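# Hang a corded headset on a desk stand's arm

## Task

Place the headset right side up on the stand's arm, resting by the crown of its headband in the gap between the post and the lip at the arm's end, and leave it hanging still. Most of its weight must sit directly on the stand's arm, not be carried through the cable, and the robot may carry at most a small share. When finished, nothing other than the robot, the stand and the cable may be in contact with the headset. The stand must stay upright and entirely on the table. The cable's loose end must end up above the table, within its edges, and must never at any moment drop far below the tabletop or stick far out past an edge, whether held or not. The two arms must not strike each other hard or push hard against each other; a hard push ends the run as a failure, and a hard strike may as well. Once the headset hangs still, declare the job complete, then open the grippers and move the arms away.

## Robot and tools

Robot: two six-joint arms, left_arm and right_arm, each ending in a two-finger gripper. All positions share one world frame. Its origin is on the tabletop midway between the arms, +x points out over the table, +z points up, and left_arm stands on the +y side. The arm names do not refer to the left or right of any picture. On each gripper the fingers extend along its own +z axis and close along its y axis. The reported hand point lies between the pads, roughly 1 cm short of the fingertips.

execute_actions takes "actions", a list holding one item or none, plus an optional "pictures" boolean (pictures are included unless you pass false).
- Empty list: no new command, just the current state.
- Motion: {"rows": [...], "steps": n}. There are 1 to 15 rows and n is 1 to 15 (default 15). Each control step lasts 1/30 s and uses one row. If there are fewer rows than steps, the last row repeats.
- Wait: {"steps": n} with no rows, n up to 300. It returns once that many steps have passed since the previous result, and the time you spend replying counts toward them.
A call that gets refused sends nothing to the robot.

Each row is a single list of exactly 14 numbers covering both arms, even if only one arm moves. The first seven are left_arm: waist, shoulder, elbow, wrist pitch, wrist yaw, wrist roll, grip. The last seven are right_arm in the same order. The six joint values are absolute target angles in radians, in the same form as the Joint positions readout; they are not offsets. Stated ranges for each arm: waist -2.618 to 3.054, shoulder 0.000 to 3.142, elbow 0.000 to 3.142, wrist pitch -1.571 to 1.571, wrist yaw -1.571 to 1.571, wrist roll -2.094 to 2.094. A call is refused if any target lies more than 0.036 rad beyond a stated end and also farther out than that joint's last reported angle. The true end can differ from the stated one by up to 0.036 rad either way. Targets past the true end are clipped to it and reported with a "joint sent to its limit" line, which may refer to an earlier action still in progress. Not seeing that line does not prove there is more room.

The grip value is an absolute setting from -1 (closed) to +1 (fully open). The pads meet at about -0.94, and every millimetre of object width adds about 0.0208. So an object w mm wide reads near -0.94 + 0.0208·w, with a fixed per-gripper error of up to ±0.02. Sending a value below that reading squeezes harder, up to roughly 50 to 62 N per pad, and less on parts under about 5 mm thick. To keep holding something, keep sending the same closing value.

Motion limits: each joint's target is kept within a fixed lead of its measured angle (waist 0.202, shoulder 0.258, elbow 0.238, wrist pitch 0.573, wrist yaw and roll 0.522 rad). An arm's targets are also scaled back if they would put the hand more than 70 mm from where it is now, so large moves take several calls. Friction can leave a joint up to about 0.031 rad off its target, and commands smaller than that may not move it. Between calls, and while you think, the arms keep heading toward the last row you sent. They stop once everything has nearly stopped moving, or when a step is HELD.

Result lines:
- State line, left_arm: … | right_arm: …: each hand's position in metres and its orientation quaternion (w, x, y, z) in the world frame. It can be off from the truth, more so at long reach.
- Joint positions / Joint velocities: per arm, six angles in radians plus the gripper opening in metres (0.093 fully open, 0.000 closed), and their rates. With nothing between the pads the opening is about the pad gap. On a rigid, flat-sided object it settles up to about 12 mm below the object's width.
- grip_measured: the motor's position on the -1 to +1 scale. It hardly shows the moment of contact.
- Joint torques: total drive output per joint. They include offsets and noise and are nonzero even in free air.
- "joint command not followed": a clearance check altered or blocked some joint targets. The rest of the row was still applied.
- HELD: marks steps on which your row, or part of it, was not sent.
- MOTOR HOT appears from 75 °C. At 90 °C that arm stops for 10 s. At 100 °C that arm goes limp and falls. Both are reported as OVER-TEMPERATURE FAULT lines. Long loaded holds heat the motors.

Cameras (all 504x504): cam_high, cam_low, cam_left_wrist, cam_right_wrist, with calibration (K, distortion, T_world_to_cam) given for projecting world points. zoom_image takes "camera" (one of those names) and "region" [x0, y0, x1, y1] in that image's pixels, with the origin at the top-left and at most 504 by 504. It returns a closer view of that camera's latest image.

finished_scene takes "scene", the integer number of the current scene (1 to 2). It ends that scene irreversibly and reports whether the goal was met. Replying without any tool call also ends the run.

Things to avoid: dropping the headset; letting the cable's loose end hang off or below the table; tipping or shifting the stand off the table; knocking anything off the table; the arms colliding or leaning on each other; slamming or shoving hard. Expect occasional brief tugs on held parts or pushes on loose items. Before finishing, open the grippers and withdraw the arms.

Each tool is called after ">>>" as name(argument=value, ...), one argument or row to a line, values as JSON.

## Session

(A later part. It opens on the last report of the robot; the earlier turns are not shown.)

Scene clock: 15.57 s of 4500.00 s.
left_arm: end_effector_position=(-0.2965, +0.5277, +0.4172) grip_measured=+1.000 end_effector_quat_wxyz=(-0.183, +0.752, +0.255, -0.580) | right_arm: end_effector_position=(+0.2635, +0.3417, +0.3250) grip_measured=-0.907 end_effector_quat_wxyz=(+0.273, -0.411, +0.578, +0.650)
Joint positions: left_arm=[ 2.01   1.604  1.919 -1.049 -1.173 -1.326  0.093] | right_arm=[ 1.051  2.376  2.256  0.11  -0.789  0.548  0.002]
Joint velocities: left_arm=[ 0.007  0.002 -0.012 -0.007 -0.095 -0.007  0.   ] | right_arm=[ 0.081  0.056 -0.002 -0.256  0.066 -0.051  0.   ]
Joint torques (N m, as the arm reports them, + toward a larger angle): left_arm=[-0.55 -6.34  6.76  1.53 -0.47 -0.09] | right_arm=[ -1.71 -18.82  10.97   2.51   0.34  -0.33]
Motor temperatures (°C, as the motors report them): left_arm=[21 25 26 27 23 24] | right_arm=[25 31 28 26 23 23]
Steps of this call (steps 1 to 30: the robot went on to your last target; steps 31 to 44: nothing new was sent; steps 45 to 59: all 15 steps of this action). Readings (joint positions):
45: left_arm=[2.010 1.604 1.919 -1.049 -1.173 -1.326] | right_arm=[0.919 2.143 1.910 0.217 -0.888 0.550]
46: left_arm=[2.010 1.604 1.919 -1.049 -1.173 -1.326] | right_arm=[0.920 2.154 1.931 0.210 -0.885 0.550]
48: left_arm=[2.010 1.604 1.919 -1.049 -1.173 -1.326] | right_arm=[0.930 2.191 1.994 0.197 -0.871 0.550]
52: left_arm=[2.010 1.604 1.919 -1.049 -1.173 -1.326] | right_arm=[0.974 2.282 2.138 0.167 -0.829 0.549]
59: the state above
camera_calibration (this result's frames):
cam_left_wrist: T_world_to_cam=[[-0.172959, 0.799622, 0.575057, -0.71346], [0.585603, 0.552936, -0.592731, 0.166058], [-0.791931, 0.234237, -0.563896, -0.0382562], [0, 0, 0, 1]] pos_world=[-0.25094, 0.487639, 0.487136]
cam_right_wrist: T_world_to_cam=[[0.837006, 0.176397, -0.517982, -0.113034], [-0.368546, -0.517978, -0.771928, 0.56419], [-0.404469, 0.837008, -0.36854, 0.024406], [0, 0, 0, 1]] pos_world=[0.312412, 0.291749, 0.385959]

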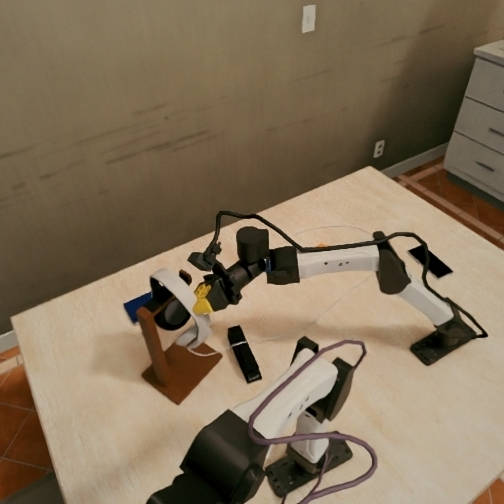

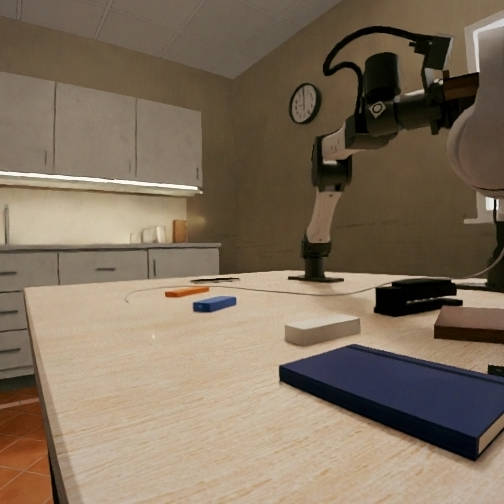

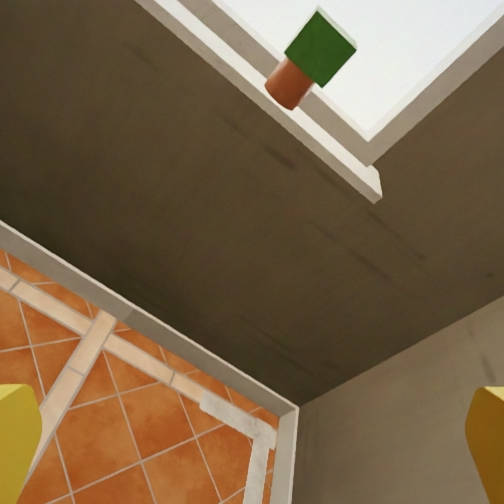

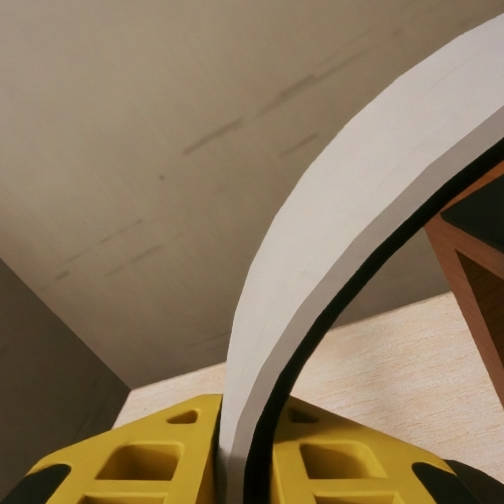

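>>> execute_actions(
  actions=[
    {"rows":[[2.0,1.6,1.92,-1.06,-1.17,-1.33,1,1.035,2.36,2.24,0.22,-0.76,0.52,-1],[2.0,1.6,1.92,-1.06,-1.17,-1.33,1,1.035,2.36,2.23,0.24,-0.76,0.52,-1],[2.0,1.6,1.92,-1.06,-1.17,-1.33,1,1.035,2.36,2.21,0.26,-0.76,0.52,-1],[2.0,1.6,1.92,-1.06,-1.17,-1.33,1,1.035,2.36,2.2,0.28,-0.76,0.52,-1],[2.0,1.6,1.92,-1.06,-1.17,-1.33,1,1.035,2.36,2.18,0.3,-0.76,0.52,-1],[2.0,1.6,1.92,-1.06,-1.17,-1.33,1,1.035,2.36,2.17,0.32,-0.76,0.52,-1],[2.0,1.6,1.92,-1.06,-1.17,-1.33,1,1.035,2.36,2.145,0.32,-0.76,0.52,-1]]},
  ],
)

>>> zoom_image(
  camera="cam_high",
  region=[120,240,240,360],
)

Scene clock: 17.20 s of 4500.00 s.
left_arm: end_effector_position=(-0.2965, +0.5277, +0.4172) grip_measured=+1.000 end_effector_quat_wxyz=(-0.183, +0.752, +0.255, -0.580) | right_arm: end_effector_position=(+0.2739, +0.3428, +0.2871) grip_measured=-0.907 end_effector_quat_wxyz=(+0.275, -0.401, +0.593, +0.642)
Joint positions: left_arm=[ 2.01   1.604  1.919 -1.049 -1.173 -1.326  0.093] | right_arm=[ 1.043  2.383  2.137  0.211 -0.767  0.547  0.002]
Joint velocities: left_arm=[ 0.007 -0.012 -0.002  0.007 -0.051 -0.11   0.   ] | right_arm=[-0.002 -0.002 -0.002  0.125 -0.022  0.037  0.001]
Joint torques (N m, as the arm reports them, + toward a larger angle): left_arm=[-0.65 -6.16  6.96  1.5  -0.42 -0.07] | right_arm=[ -0.95 -19.21   8.01   2.53   0.13  -0.33]
Motor temperatures (°C, as the motors report them): left_arm=[21 26 26 27 23 24] | right_arm=[25 32 29 26 23 23]
Steps of this call (steps 1 to 30: the robot went on to your last target; steps 31 to 34: nothing new was sent; steps 35 to 49: all 15 steps of this action). Readings (joint positions):
35: left_arm=[2.010 1.604 1.919 -1.049 -1.173 -1.326] | right_arm=[1.043 2.379 2.253 0.097 -0.769 0.548]
36: left_arm=[2.010 1.604 1.919 -1.049 -1.173 -1.326] | right_arm=[1.043 2.379 2.246 0.110 -0.769 0.548]
38: left_arm=[2.010 1.604 1.919 -1.049 -1.173 -1.326] | right_arm=[1.043 2.379 2.224 0.143 -0.768 0.547]
42: left_arm=[2.010 1.604 1.919 -1.049 -1.173 -1.326] | right_arm=[1.043 2.379 2.163 0.200 -0.768 0.547]
49: the state above
camera_calibration (this result's frames):
cam_left_wrist: T_world_to_cam=[[-0.172959, 0.799622, 0.575057, -0.71346], [0.585603, 0.552936, -0.592731, 0.166058], [-0.791931, 0.234237, -0.563896, -0.0382562], [0, 0, 0, 1]] pos_world=[-0.25094, 0.487639, 0.487136]
cam_right_wrist: T_world_to_cam=[[0.835201, 0.140056, -0.531812, -0.124621], [-0.393785, -0.522733, -0.756097, 0.543288], [-0.383892, 0.840913, -0.381436, 0.0104409], [0, 0, 0, 1]] pos_world=[0.322031, 0.292669, 0.348486]

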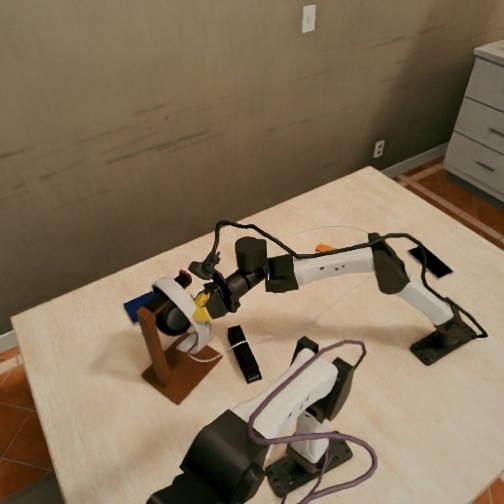

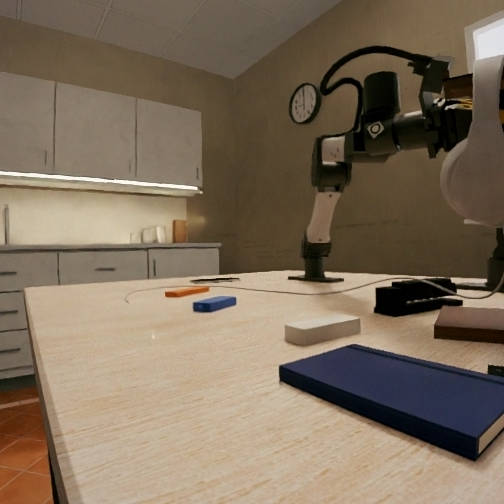

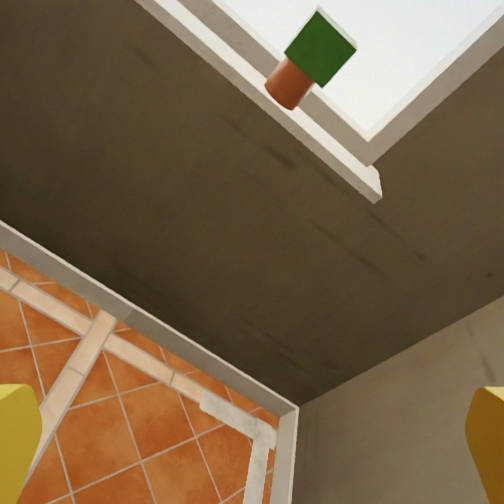

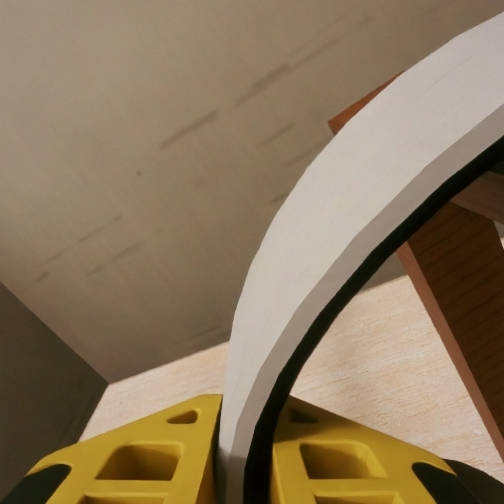

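Region (120, 240, 240, 360) of cam_high's 504x504 image, scaled by 4.200, with more detail than that image has.

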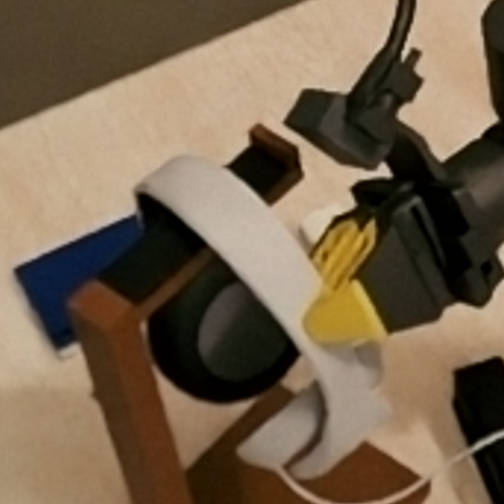

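Still slightly above; lower a little more.

>>> execute_actions(
  actions=[
    {"rows":[[2.0,1.6,1.92,-1.06,-1.17,-1.33,1,1.035,2.36,2.12,0.36,-0.76,0.52,-1],[2.0,1.6,1.92,-1.06,-1.17,-1.33,1,1.035,2.36,2.12,0.36,-0.76,0.52,-1],[2.0,1.6,1.92,-1.06,-1.17,-1.33,1,1.035,2.36,2.095,0.36,-0.76,0.52,-1]],"steps":12},
  ],
)

>>> zoom_image(
  camera="cam_high",
  region=[120,240,240,360],
)

Scene clock: 18.17 s of 4500.00 s.
left_arm: end_effector_position=(-0.2965, +0.5277, +0.4172) grip_measured=+1.000 end_effector_quat_wxyz=(-0.183, +0.752, +0.255, -0.580) | right_arm: end_effector_position=(+0.2740, +0.3427, +0.2806) grip_measured=-0.907 end_effector_quat_wxyz=(+0.285, -0.403, +0.584, +0.644)
Joint positions: left_arm=[ 2.01   1.604  1.919 -1.049 -1.173 -1.326  0.093] | right_arm=[ 1.043  2.383  2.093  0.278 -0.766  0.543  0.002]
Joint velocities: left_arm=[-0.012  0.002 -0.007  0.007 -0.037  0.051  0.   ] | right_arm=[ 0.012 -0.007  0.007  0.007 -0.066 -0.037 -0.   ]
Joint torques (N m, as the arm reports them, + toward a larger angle): left_arm=[-0.67 -6.17  6.7   1.55 -0.45 -0.12] | right_arm=[ -0.85 -19.08   7.67   2.47   0.14  -0.29]
Motor temperatures (°C, as the motors report them): left_arm=[21 26 26 27 23 24] | right_arm=[25 33 29 27 23 23]
Steps of this call (steps 1 to 17: the robot went on to your last target; steps 18 to 29: all 12 steps of this action). Readings (joint positions):
18: left_arm=[2.010 1.604 1.919 -1.049 -1.173 -1.326] | right_arm=[1.043 2.383 2.133 0.238 -0.767 0.547]
19: left_arm=[2.010 1.604 1.919 -1.049 -1.173 -1.326] | right_arm=[1.043 2.383 2.129 0.247 -0.767 0.547]
21: left_arm=[2.010 1.604 1.919 -1.049 -1.173 -1.326] | right_arm=[1.043 2.383 2.112 0.265 -0.767 0.547]
25: left_arm=[2.010 1.604 1.919 -1.049 -1.173 -1.326] | right_arm=[1.043 2.383 2.093 0.273 -0.766 0.543]
29: the state above
camera_calibration (this result's frames):
cam_left_wrist: T_world_to_cam=[[-0.172959, 0.799622, 0.575057, -0.71346], [0.585603, 0.552936, -0.592731, 0.166058], [-0.791931, 0.234237, -0.563896, -0.0382562], [0, 0, 0, 1]] pos_world=[-0.25094, 0.487639, 0.487136]
cam_right_wrist: T_world_to_cam=[[0.844152, 0.149558, -0.51482, -0.138632], [-0.381769, -0.506488, -0.773125, 0.534329], [-0.376377, 0.849178, -0.370456, 0.000162727], [0, 0, 0, 1]] pos_world=[0.321078, 0.291226, 0.341793]

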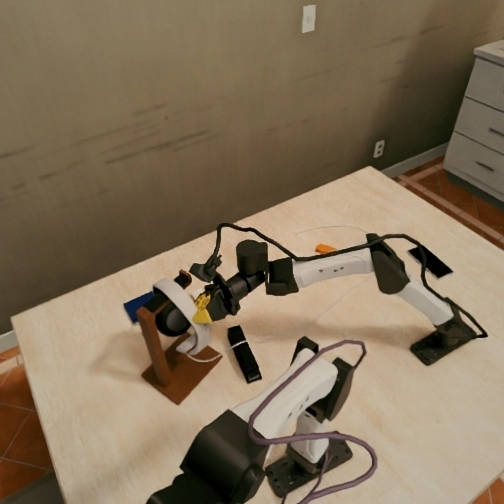

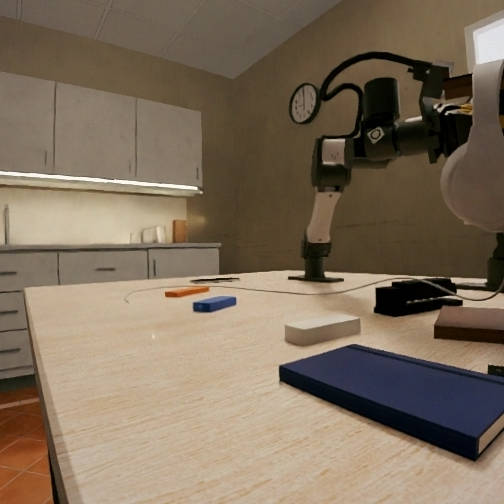

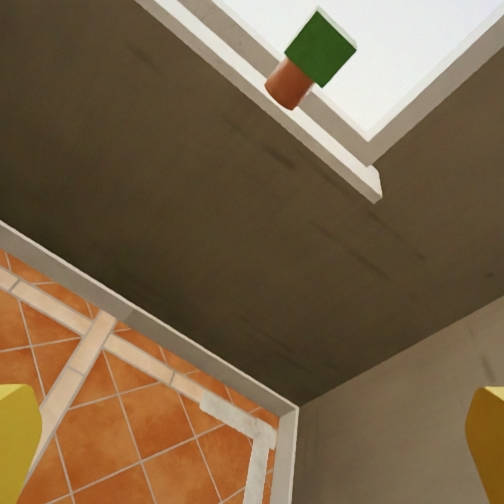

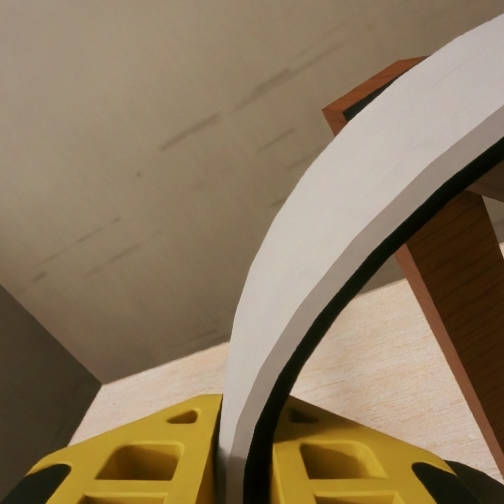

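Region (120, 240, 240, 360) of cam_high's 504x504 image, scaled by 4.200, with more detail than that image has.

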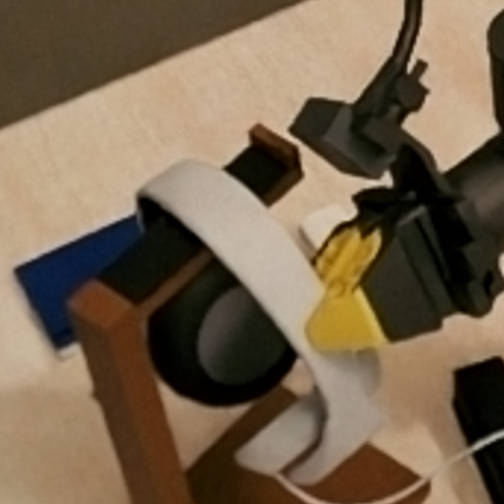

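>>> execute_actions(
  actions=[
    {"rows":[[2.0,1.6,1.92,-1.06,-1.17,-1.33,1,1.035,2.375,2.085,0.285,-0.76,0.54,-1]],"steps":8},
  ],
  pictures=false,
)

>>> execute_actions(
  actions=[
    {"rows":[[2.0,1.6,1.92,-1.06,-1.17,-1.33,1,1.035,2.375,2.085,0.265,-0.76,0.54,-0.35]],"steps":10},
  ],
)

Scene clock: 18.90 s of 4500.00 s.
left_arm: end_effector_position=(-0.2965, +0.5277, +0.4172) grip_measured=+1.000 end_effector_quat_wxyz=(-0.183, +0.752, +0.255, -0.580) | right_arm: end_effector_position=(+0.2741, +0.3427, +0.2779) grip_measured=-0.907 end_effector_quat_wxyz=(+0.280, -0.402, +0.589, +0.642)
Joint positions: left_arm=[ 2.01   1.604  1.919 -1.049 -1.173 -1.326  0.093] | right_arm=[ 1.043  2.383  2.093  0.265 -0.765  0.543  0.002]
Joint velocities: left_arm=[ 0.012  0.017 -0.007 -0.007  0.051 -0.051  0.   ] | right_arm=[ 0.007 -0.017 -0.007 -0.037 -0.051 -0.007  0.   ]
Joint torques (N m, as the arm reports them, + toward a larger angle): left_arm=[-0.73 -6.4   6.83  1.56 -0.42 -0.1 ] | right_arm=[ -1.2  -17.39   7.     1.98   0.06  -0.12]
Motor temperatures (°C, as the motors report them): left_arm=[21 26 26 28 23 24] | right_arm=[25 33 29 27 23 23]
Steps of this call (steps 1 to 14: the robot went on to your last target; steps 15 to 22: all 8 steps of this action). Readings (joint positions):
15: left_arm=[2.010 1.604 1.919 -1.049 -1.173 -1.326] | right_arm=[1.043 2.383 2.093 0.273 -0.766 0.543]
16: left_arm=[2.010 1.604 1.919 -1.049 -1.173 -1.326] | right_arm=[1.043 2.383 2.093 0.267 -0.766 0.543]
18: left_arm=[2.010 1.604 1.919 -1.049 -1.173 -1.326] | right_arm=[1.043 2.383 2.093 0.265 -0.765 0.543]
22: the state above

Scene clock: 19.23 s of 4500.00 s.
left_arm: end_effector_position=(-0.2965, +0.5277, +0.4172) grip_measured=+1.000 end_effector_quat_wxyz=(-0.183, +0.752, +0.255, -0.580) | right_arm: end_effector_position=(+0.2754, +0.3423, +0.2766) grip_measured=-0.352 end_effector_quat_wxyz=(+0.279, -0.400, +0.593, +0.641)
Joint positions: left_arm=[ 2.01   1.604  1.919 -1.049 -1.173 -1.326  0.093] | right_arm=[ 1.041  2.383  2.093  0.258 -0.763  0.543  0.028]
Joint velocities: left_arm=[-0.002 -0.007 -0.007 -0.007  0.022 -0.007  0.   ] | right_arm=[ 0.007  0.002 -0.012 -0.007 -0.051  0.037 -0.001]
Joint torques (N m, as the arm reports them, + toward a larger angle): left_arm=[-0.37 -6.32  6.77  1.51 -0.43 -0.07] | right_arm=[ -0.82 -17.46   6.8    1.79   0.09  -0.11]
Motor temperatures (°C, as the motors report them): left_arm=[21 26 26 28 23 24] | right_arm=[25 33 29 27 23 23]
Steps of this call (steps 1 to 10: all 10 steps of this action). Readings (joint positions):
1: left_arm=[2.010 1.604 1.919 -1.049 -1.173 -1.326] | right_arm=[1.043 2.383 2.093 0.263 -0.765 0.543]
2: left_arm=[2.010 1.604 1.919 -1.049 -1.173 -1.326] | right_arm=[1.043 2.383 2.093 0.263 -0.765 0.543]
4: left_arm=[2.010 1.604 1.919 -1.049 -1.173 -1.326] | right_arm=[1.043 2.383 2.093 0.263 -0.765 0.543]
8: left_arm=[2.010 1.604 1.919 -1.049 -1.173 -1.326] | right_arm=[1.041 2.383 2.093 0.258 -0.763 0.543]
10: the state above
camera_calibration (this result's frames):
cam_left_wrist: T_world_to_cam=[[-0.172959, 0.799622, 0.575057, -0.71346], [0.585603, 0.552936, -0.592731, 0.166058], [-0.791931, 0.234237, -0.563896, -0.0382562], [0, 0, 0, 1]] pos_world=[-0.25094, 0.487639, 0.487136]
cam_right_wrist: T_world_to_cam=[[0.838967, 0.136707, -0.526731, -0.132711], [-0.39271, -0.517961, -0.759931, 0.534842], [-0.376714, 0.84441, -0.380866, 0.00411934], [0, 0, 0, 1]] pos_world=[0.32293, 0.291691, 0.338109]

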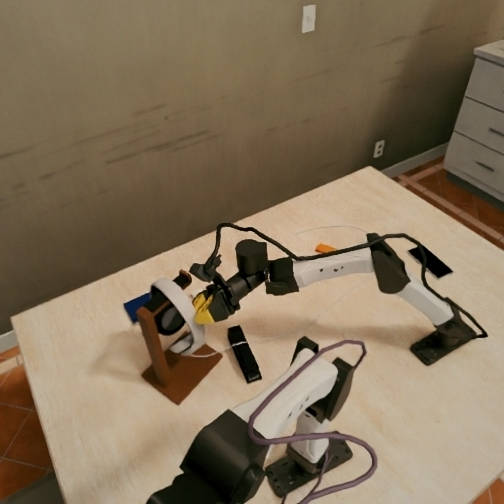

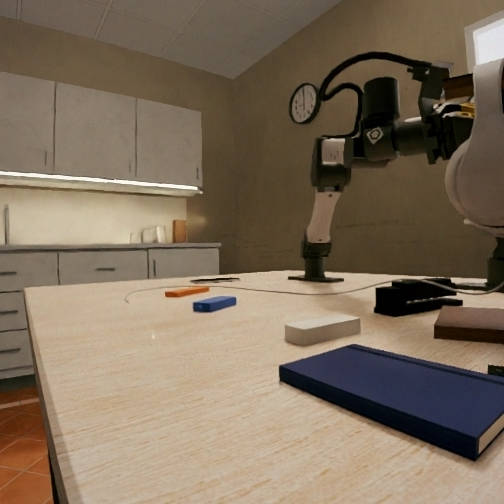

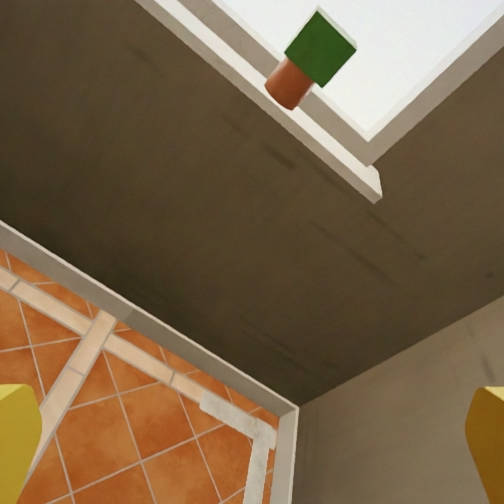

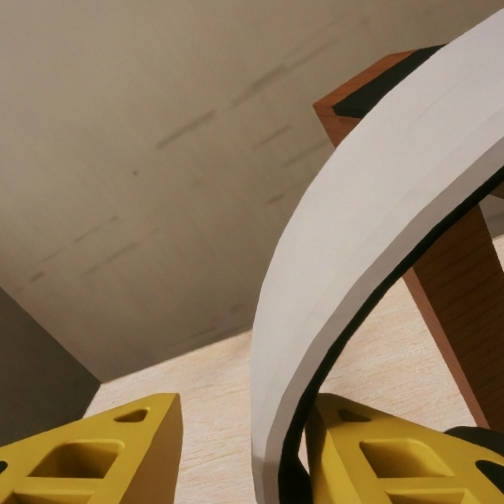

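>>> execute_actions(
  actions=[
    {"rows":[[2.0,1.6,1.92,-1.06,-1.17,-1.33,1,1.03,2.375,2.085,0.265,-0.76,0.54,-0.05],[2.0,1.6,1.92,-1.06,-1.17,-1.33,1,1.025,2.375,2.085,0.265,-0.76,0.54,-0.05],[2.0,1.6,1.92,-1.06,-1.17,-1.33,1,1.02,2.36,2.085,0.27,-0.77,0.54,-0.05],[2.0,1.6,1.92,-1.06,-1.17,-1.33,1,1.01,2.34,2.05,0.29,-0.78,0.54,-0.05],[2.0,1.6,1.92,-1.06,-1.17,-1.33,1,1.0,2.32,2.016,0.31,-0.79,0.54,-0.05],[2.0,1.6,1.92,-1.06,-1.17,-1.33,1,0.992,2.3,1.982,0.325,-0.8,0.54,-0.05],[2.0,1.6,1.92,-1.06,-1.17,-1.33,1,0.984,2.28,1.948,0.34,-0.81,0.54,-0.05],[2.0,1.6,1.92,-1.06,-1.17,-1.33,1,0.976,2.26,1.914,0.355,-0.82,0.54,-0.05],[2.0,1.6,1.92,-1.06,-1.17,-1.33,1,0.968,2.24,1.88,0.37,-0.83,0.54,-0.05],[2.0,1.6,1.92,-1.06,-1.17,-1.33,1,0.96,2.22,1.846,0.385,-0.84,0.54,-0.05],[2.0,1.6,1.92,-1.06,-1.17,-1.33,1,0.952,2.2,1.812,0.4,-0.85,0.54,-0.05],[2.0,1.6,1.92,-1.06,-1.17,-1.33,1,0.945,2.18,1.778,0.41,-0.86,0.54,-0.05],[2.0,1.6,1.92,-1.06,-1.17,-1.33,1,0.94,2.16,1.745,0.42,-0.86,0.54,-0.05]]},
  ],
  pictures=false,
)

>>> execute_actions(
  actions=[
    {"rows":[[2.0,1.6,1.92,-1.06,-1.17,-1.33,1,0.9,1.5,0.95,0.75,-0.45,0,-0.05]]},
  ],
  pictures=false,
)

>>> execute_actions(
  actions=[
    {"steps":90},
  ],
)

>>> execute_actions(
  actions=[
    {"steps":10},
  ],
)

Scene clock: 21.30 s of 4500.00 s.
left_arm: end_effector_position=(-0.2965, +0.5277, +0.4172) grip_measured=+1.000 end_effector_quat_wxyz=(-0.183, +0.752, +0.255, -0.580) | right_arm: end_effector_position=(+0.2994, +0.2788, +0.2714) grip_measured=-0.052 end_effector_quat_wxyz=(+0.282, -0.387, +0.607, +0.634)
Joint positions: left_arm=[ 2.01   1.604  1.919 -1.049 -1.173 -1.326  0.093] | right_arm=[ 0.939  2.195  1.772  0.368 -0.831  0.543  0.043]
Joint velocities: left_arm=[ 0.027 -0.012  0.002  0.007  0.007  0.051  0.   ] | right_arm=[-0.129 -0.242 -0.281  0.198 -0.139  0.022 -0.   ]
Joint torques (N m, as the arm reports them, + toward a larger angle): left_arm=[-0.71 -6.19  6.67  1.55 -0.38 -0.07] | right_arm=[  0.26 -17.26   6.51   1.9   -0.09  -0.11]
Motor temperatures (°C, as the motors report them): left_arm=[21 26 26 28 23 24] | right_arm=[25 34 29 27 23 23]
Steps of this call (steps 1 to 15: the robot went on to your last target; steps 16 to 47: nothing new was sent; steps 48 to 62: all 15 steps of this action). Readings (joint positions):
48: left_arm=[2.010 1.604 1.919 -1.049 -1.173 -1.326] | right_arm=[1.041 2.383 2.093 0.258 -0.763 0.543]
49: left_arm=[2.010 1.604 1.919 -1.049 -1.173 -1.326] | right_arm=[1.040 2.383 2.093 0.258 -0.763 0.543]
51: left_arm=[2.010 1.604 1.919 -1.049 -1.173 -1.326] | right_arm=[1.036 2.380 2.086 0.262 -0.764 0.543]
55: left_arm=[2.010 1.604 1.919 -1.049 -1.173 -1.326] | right_arm=[1.007 2.323 1.978 0.294 -0.784 0.543]
62: the state above

Scene clock: 21.80 s of 4500.00 s.
left_arm: end_effector_position=(-0.2965, +0.5277, +0.4172) grip_measured=+1.000 end_effector_quat_wxyz=(-0.183, +0.752, +0.255, -0.580) | right_arm: end_effector_position=(+0.2530, +0.1239, +0.3633) grip_measured=-0.052 end_effector_quat_wxyz=(+0.623, -0.410, +0.476, +0.465)
Joint positions: left_arm=[ 2.01   1.604  1.919 -1.049 -1.173 -1.326  0.093] | right_arm=[ 0.904  1.486  0.981  0.744 -0.487  0.044  0.043]
Joint velocities: left_arm=[ 0.007 -0.007  0.022  0.037 -0.022 -0.051  0.   ] | right_arm=[ 0.002 -0.002 -0.193 -0.007  0.227 -0.242  0.001]
Joint torques (N m, as the arm reports them, + toward a larger angle): left_arm=[-0.59 -6.2   6.61  1.55 -0.44 -0.09] | right_arm=[-0.74 -6.32  5.76  1.74  0.2  -0.12]
Motor temperatures (°C, as the motors report them): left_arm=[21 26 26 28 23 24] | right_arm=[25 34 29 27 23 23]
Steps of this call (steps 1 to 15: all 15 steps of this action). Readings (joint positions):
1: left_arm=[2.010 1.604 1.919 -1.049 -1.173 -1.326] | right_arm=[0.935 2.170 1.734 0.402 -0.794 0.494]
2: left_arm=[2.010 1.604 1.919 -1.049 -1.173 -1.326] | right_arm=[0.931 2.131 1.674 0.435 -0.752 0.436]
4: left_arm=[2.010 1.604 1.919 -1.049 -1.173 -1.326] | right_arm=[0.922 2.035 1.551 0.497 -0.677 0.330]
8: left_arm=[2.010 1.604 1.919 -1.049 -1.173 -1.326] | right_arm=[0.906 1.776 1.275 0.607 -0.563 0.172]
15: the state above

Scene clock: 24.80 s of 4500.00 s.
left_arm: end_effector_position=(-0.2965, +0.5277, +0.4172) grip_measured=+1.000 end_effector_quat_wxyz=(-0.183, +0.752, +0.255, -0.580) | right_arm: end_effector_position=(+0.2572, +0.1226, +0.3543) grip_measured=-0.052 end_effector_quat_wxyz=(+0.629, -0.412, +0.484, +0.448)
Joint positions: left_arm=[ 2.01   1.604  1.919 -1.049 -1.173 -1.326  0.093] | right_arm=[ 0.904  1.486  0.962  0.741 -0.46   0.011  0.043]
Joint velocities: left_arm=[ 0.012 -0.012  0.007 -0.051  0.007 -0.022  0.   ] | right_arm=[ 0.007  0.002  0.002 -0.022  0.007  0.007 -0.   ]
Joint torques (N m, as the arm reports them, + toward a larger angle): left_arm=[-0.77 -6.33  6.74  1.54 -0.33 -0.06] | right_arm=[-0.66 -6.31  6.37  1.83  0.24 -0.14]
Motor temperatures (°C, as the motors report them): left_arm=[21 26 26 28 23 24] | right_arm=[25 34 29 27 23 23]
Steps of this call (steps 1 to 30: the robot went on to your last target; steps 31 to 90: nothing new was sent). Readings (joint positions):
1: left_arm=[2.010 1.604 1.919 -1.049 -1.173 -1.326] | right_arm=[0.904 1.486 0.973 0.743 -0.481 0.038]
2: left_arm=[2.010 1.604 1.919 -1.049 -1.173 -1.326] | right_arm=[0.904 1.486 0.967 0.743 -0.477 0.032]
4: left_arm=[2.010 1.604 1.919 -1.049 -1.173 -1.326] | right_arm=[0.904 1.486 0.962 0.741 -0.471 0.024]
8: left_arm=[2.010 1.604 1.919 -1.049 -1.173 -1.326] | right_arm=[0.904 1.486 0.962 0.741 -0.465 0.016]
90: the state above
All arms were judged still, so your last target was given up. Only a new action makes them travel on or press farther. Fingers that are still opening or closing keep moving.
camera_calibration (this result's frames):
cam_left_wrist: T_world_to_cam=[[-0.172959, 0.799622, 0.575057, -0.71346], [0.585603, 0.552936, -0.592731, 0.166058], [-0.791931, 0.234237, -0.563896, -0.0382562], [0, 0, 0, 1]] pos_world=[-0.25094, 0.487639, 0.487136]
cam_right_wrist: T_world_to_cam=[[0.958983, -0.267499, 0.0937866, -0.247616], [0.0244339, -0.251621, -0.967517, 0.406489], [0.282408, 0.930124, -0.234765, -0.0194116], [0, 0, 0, 1]] pos_world=[0.23301, 0.0540994, 0.411951]

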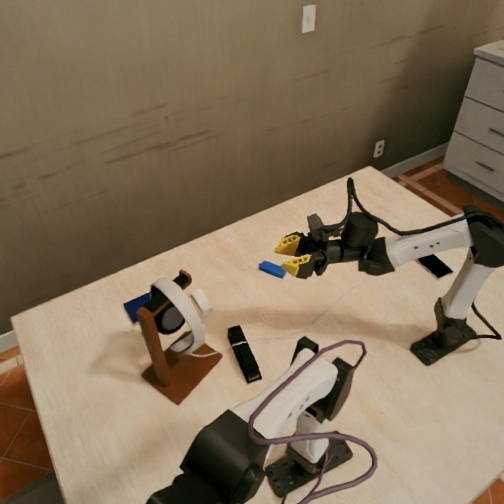

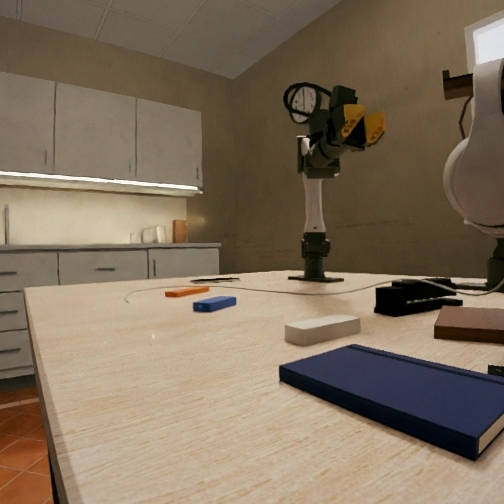

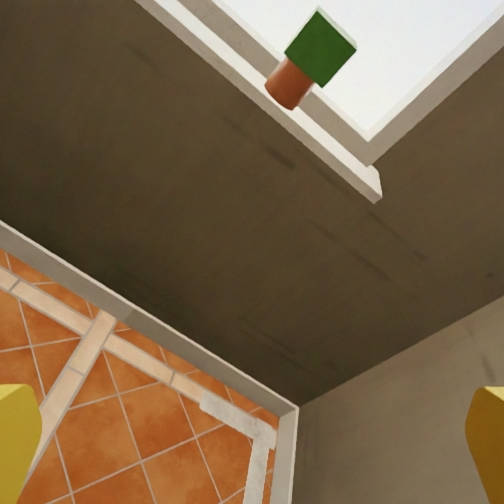

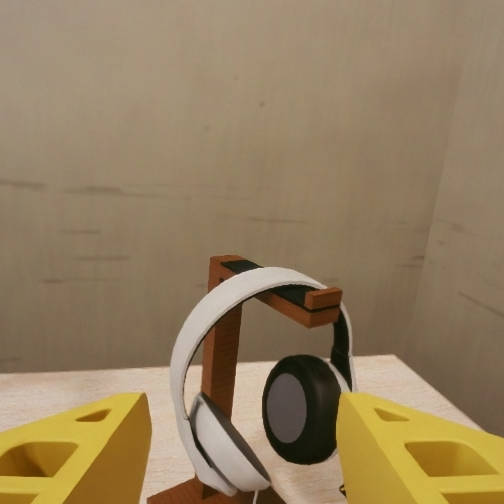

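Scene clock: 25.13 s of 4500.00 s.
left_arm: end_effector_position=(-0.2965, +0.5277, +0.4172) grip_measured=+1.000 end_effector_quat_wxyz=(-0.183, +0.752, +0.255, -0.580) | right_arm: end_effector_position=(+0.2572, +0.1226, +0.3543) grip_measured=-0.052 end_effector_quat_wxyz=(+0.629, -0.412, +0.484, +0.448)
Joint positions: left_arm=[ 2.01   1.604  1.919 -1.049 -1.173 -1.326  0.093] | right_arm=[ 0.904  1.486  0.962  0.741 -0.46   0.011  0.043]
Joint velocities: left_arm=[-0.002  0.017  0.007 -0.007  0.022  0.007  0.   ] | right_arm=[-0.002 -0.017 -0.022 -0.022 -0.007  0.007 -0.   ]
Joint torques (N m, as the arm reports them, + toward a larger angle): left_arm=[-0.43 -6.35  6.68  1.54 -0.42 -0.08] | right_arm=[-0.71 -6.18  6.33  1.8   0.23 -0.15]
Motor temperatures (°C, as the motors report them): left_arm=[21 26 26 28 23 24] | right_arm=[25 34 29 27 23 23]
Steps of this call (steps 1 to 10: nothing new was sent). Readings (joint positions):
1: left_arm=[2.010 1.604 1.919 -1.049 -1.173 -1.326] | right_arm=[0.904 1.486 0.962 0.741 -0.460 0.011]
2: left_arm=[2.010 1.604 1.919 -1.049 -1.173 -1.326] | right_arm=[0.904 1.486 0.962 0.741 -0.460 0.011]
4: left_arm=[2.010 1.604 1.919 -1.049 -1.173 -1.326] | right_arm=[0.904 1.486 0.962 0.741 -0.460 0.011]
8: left_arm=[2.010 1.604 1.919 -1.049 -1.173 -1.326] | right_arm=[0.904 1.486 0.962 0.741 -0.460 0.011]
10: the state above
camera_calibration (this result's frames):
cam_left_wrist: T_world_to_cam=[[-0.172959, 0.799622, 0.575057, -0.71346], [0.585603, 0.552936, -0.592731, 0.166058], [-0.791931, 0.234237, -0.563896, -0.0382562], [0, 0, 0, 1]] pos_world=[-0.25094, 0.487639, 0.487136]
cam_right_wrist: T_world_to_cam=[[0.958983, -0.267499, 0.0937866, -0.247616], [0.0244339, -0.251621, -0.967517, 0.406489], [0.282408, 0.930124, -0.234765, -0.0194116], [0, 0, 0, 1]] pos_world=[0.23301, 0.0540994, 0.411951]

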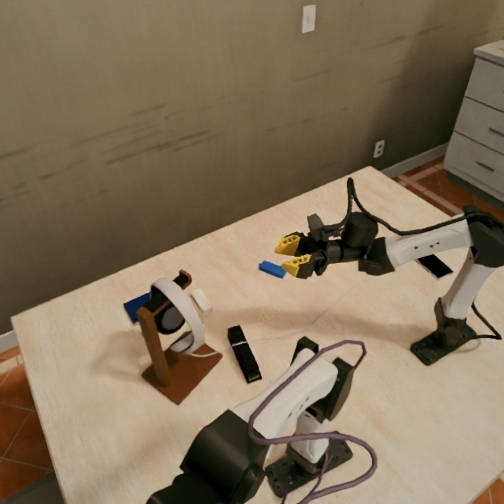

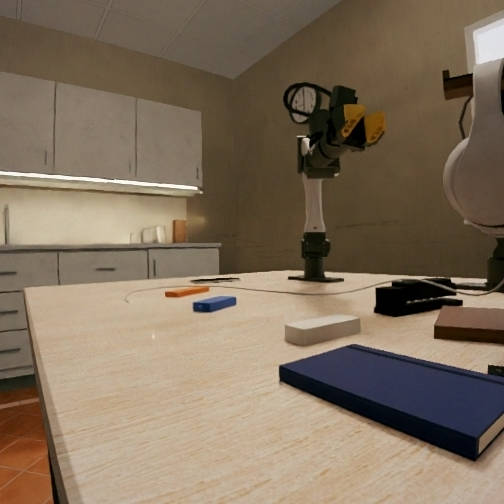

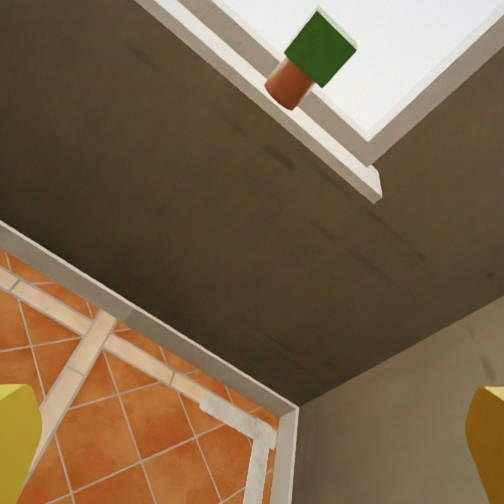

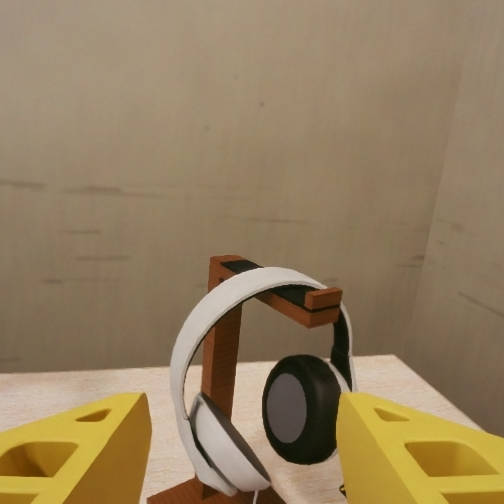

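>>> finished_scene(
  scene=2,
)

The scene is finished: the task was done.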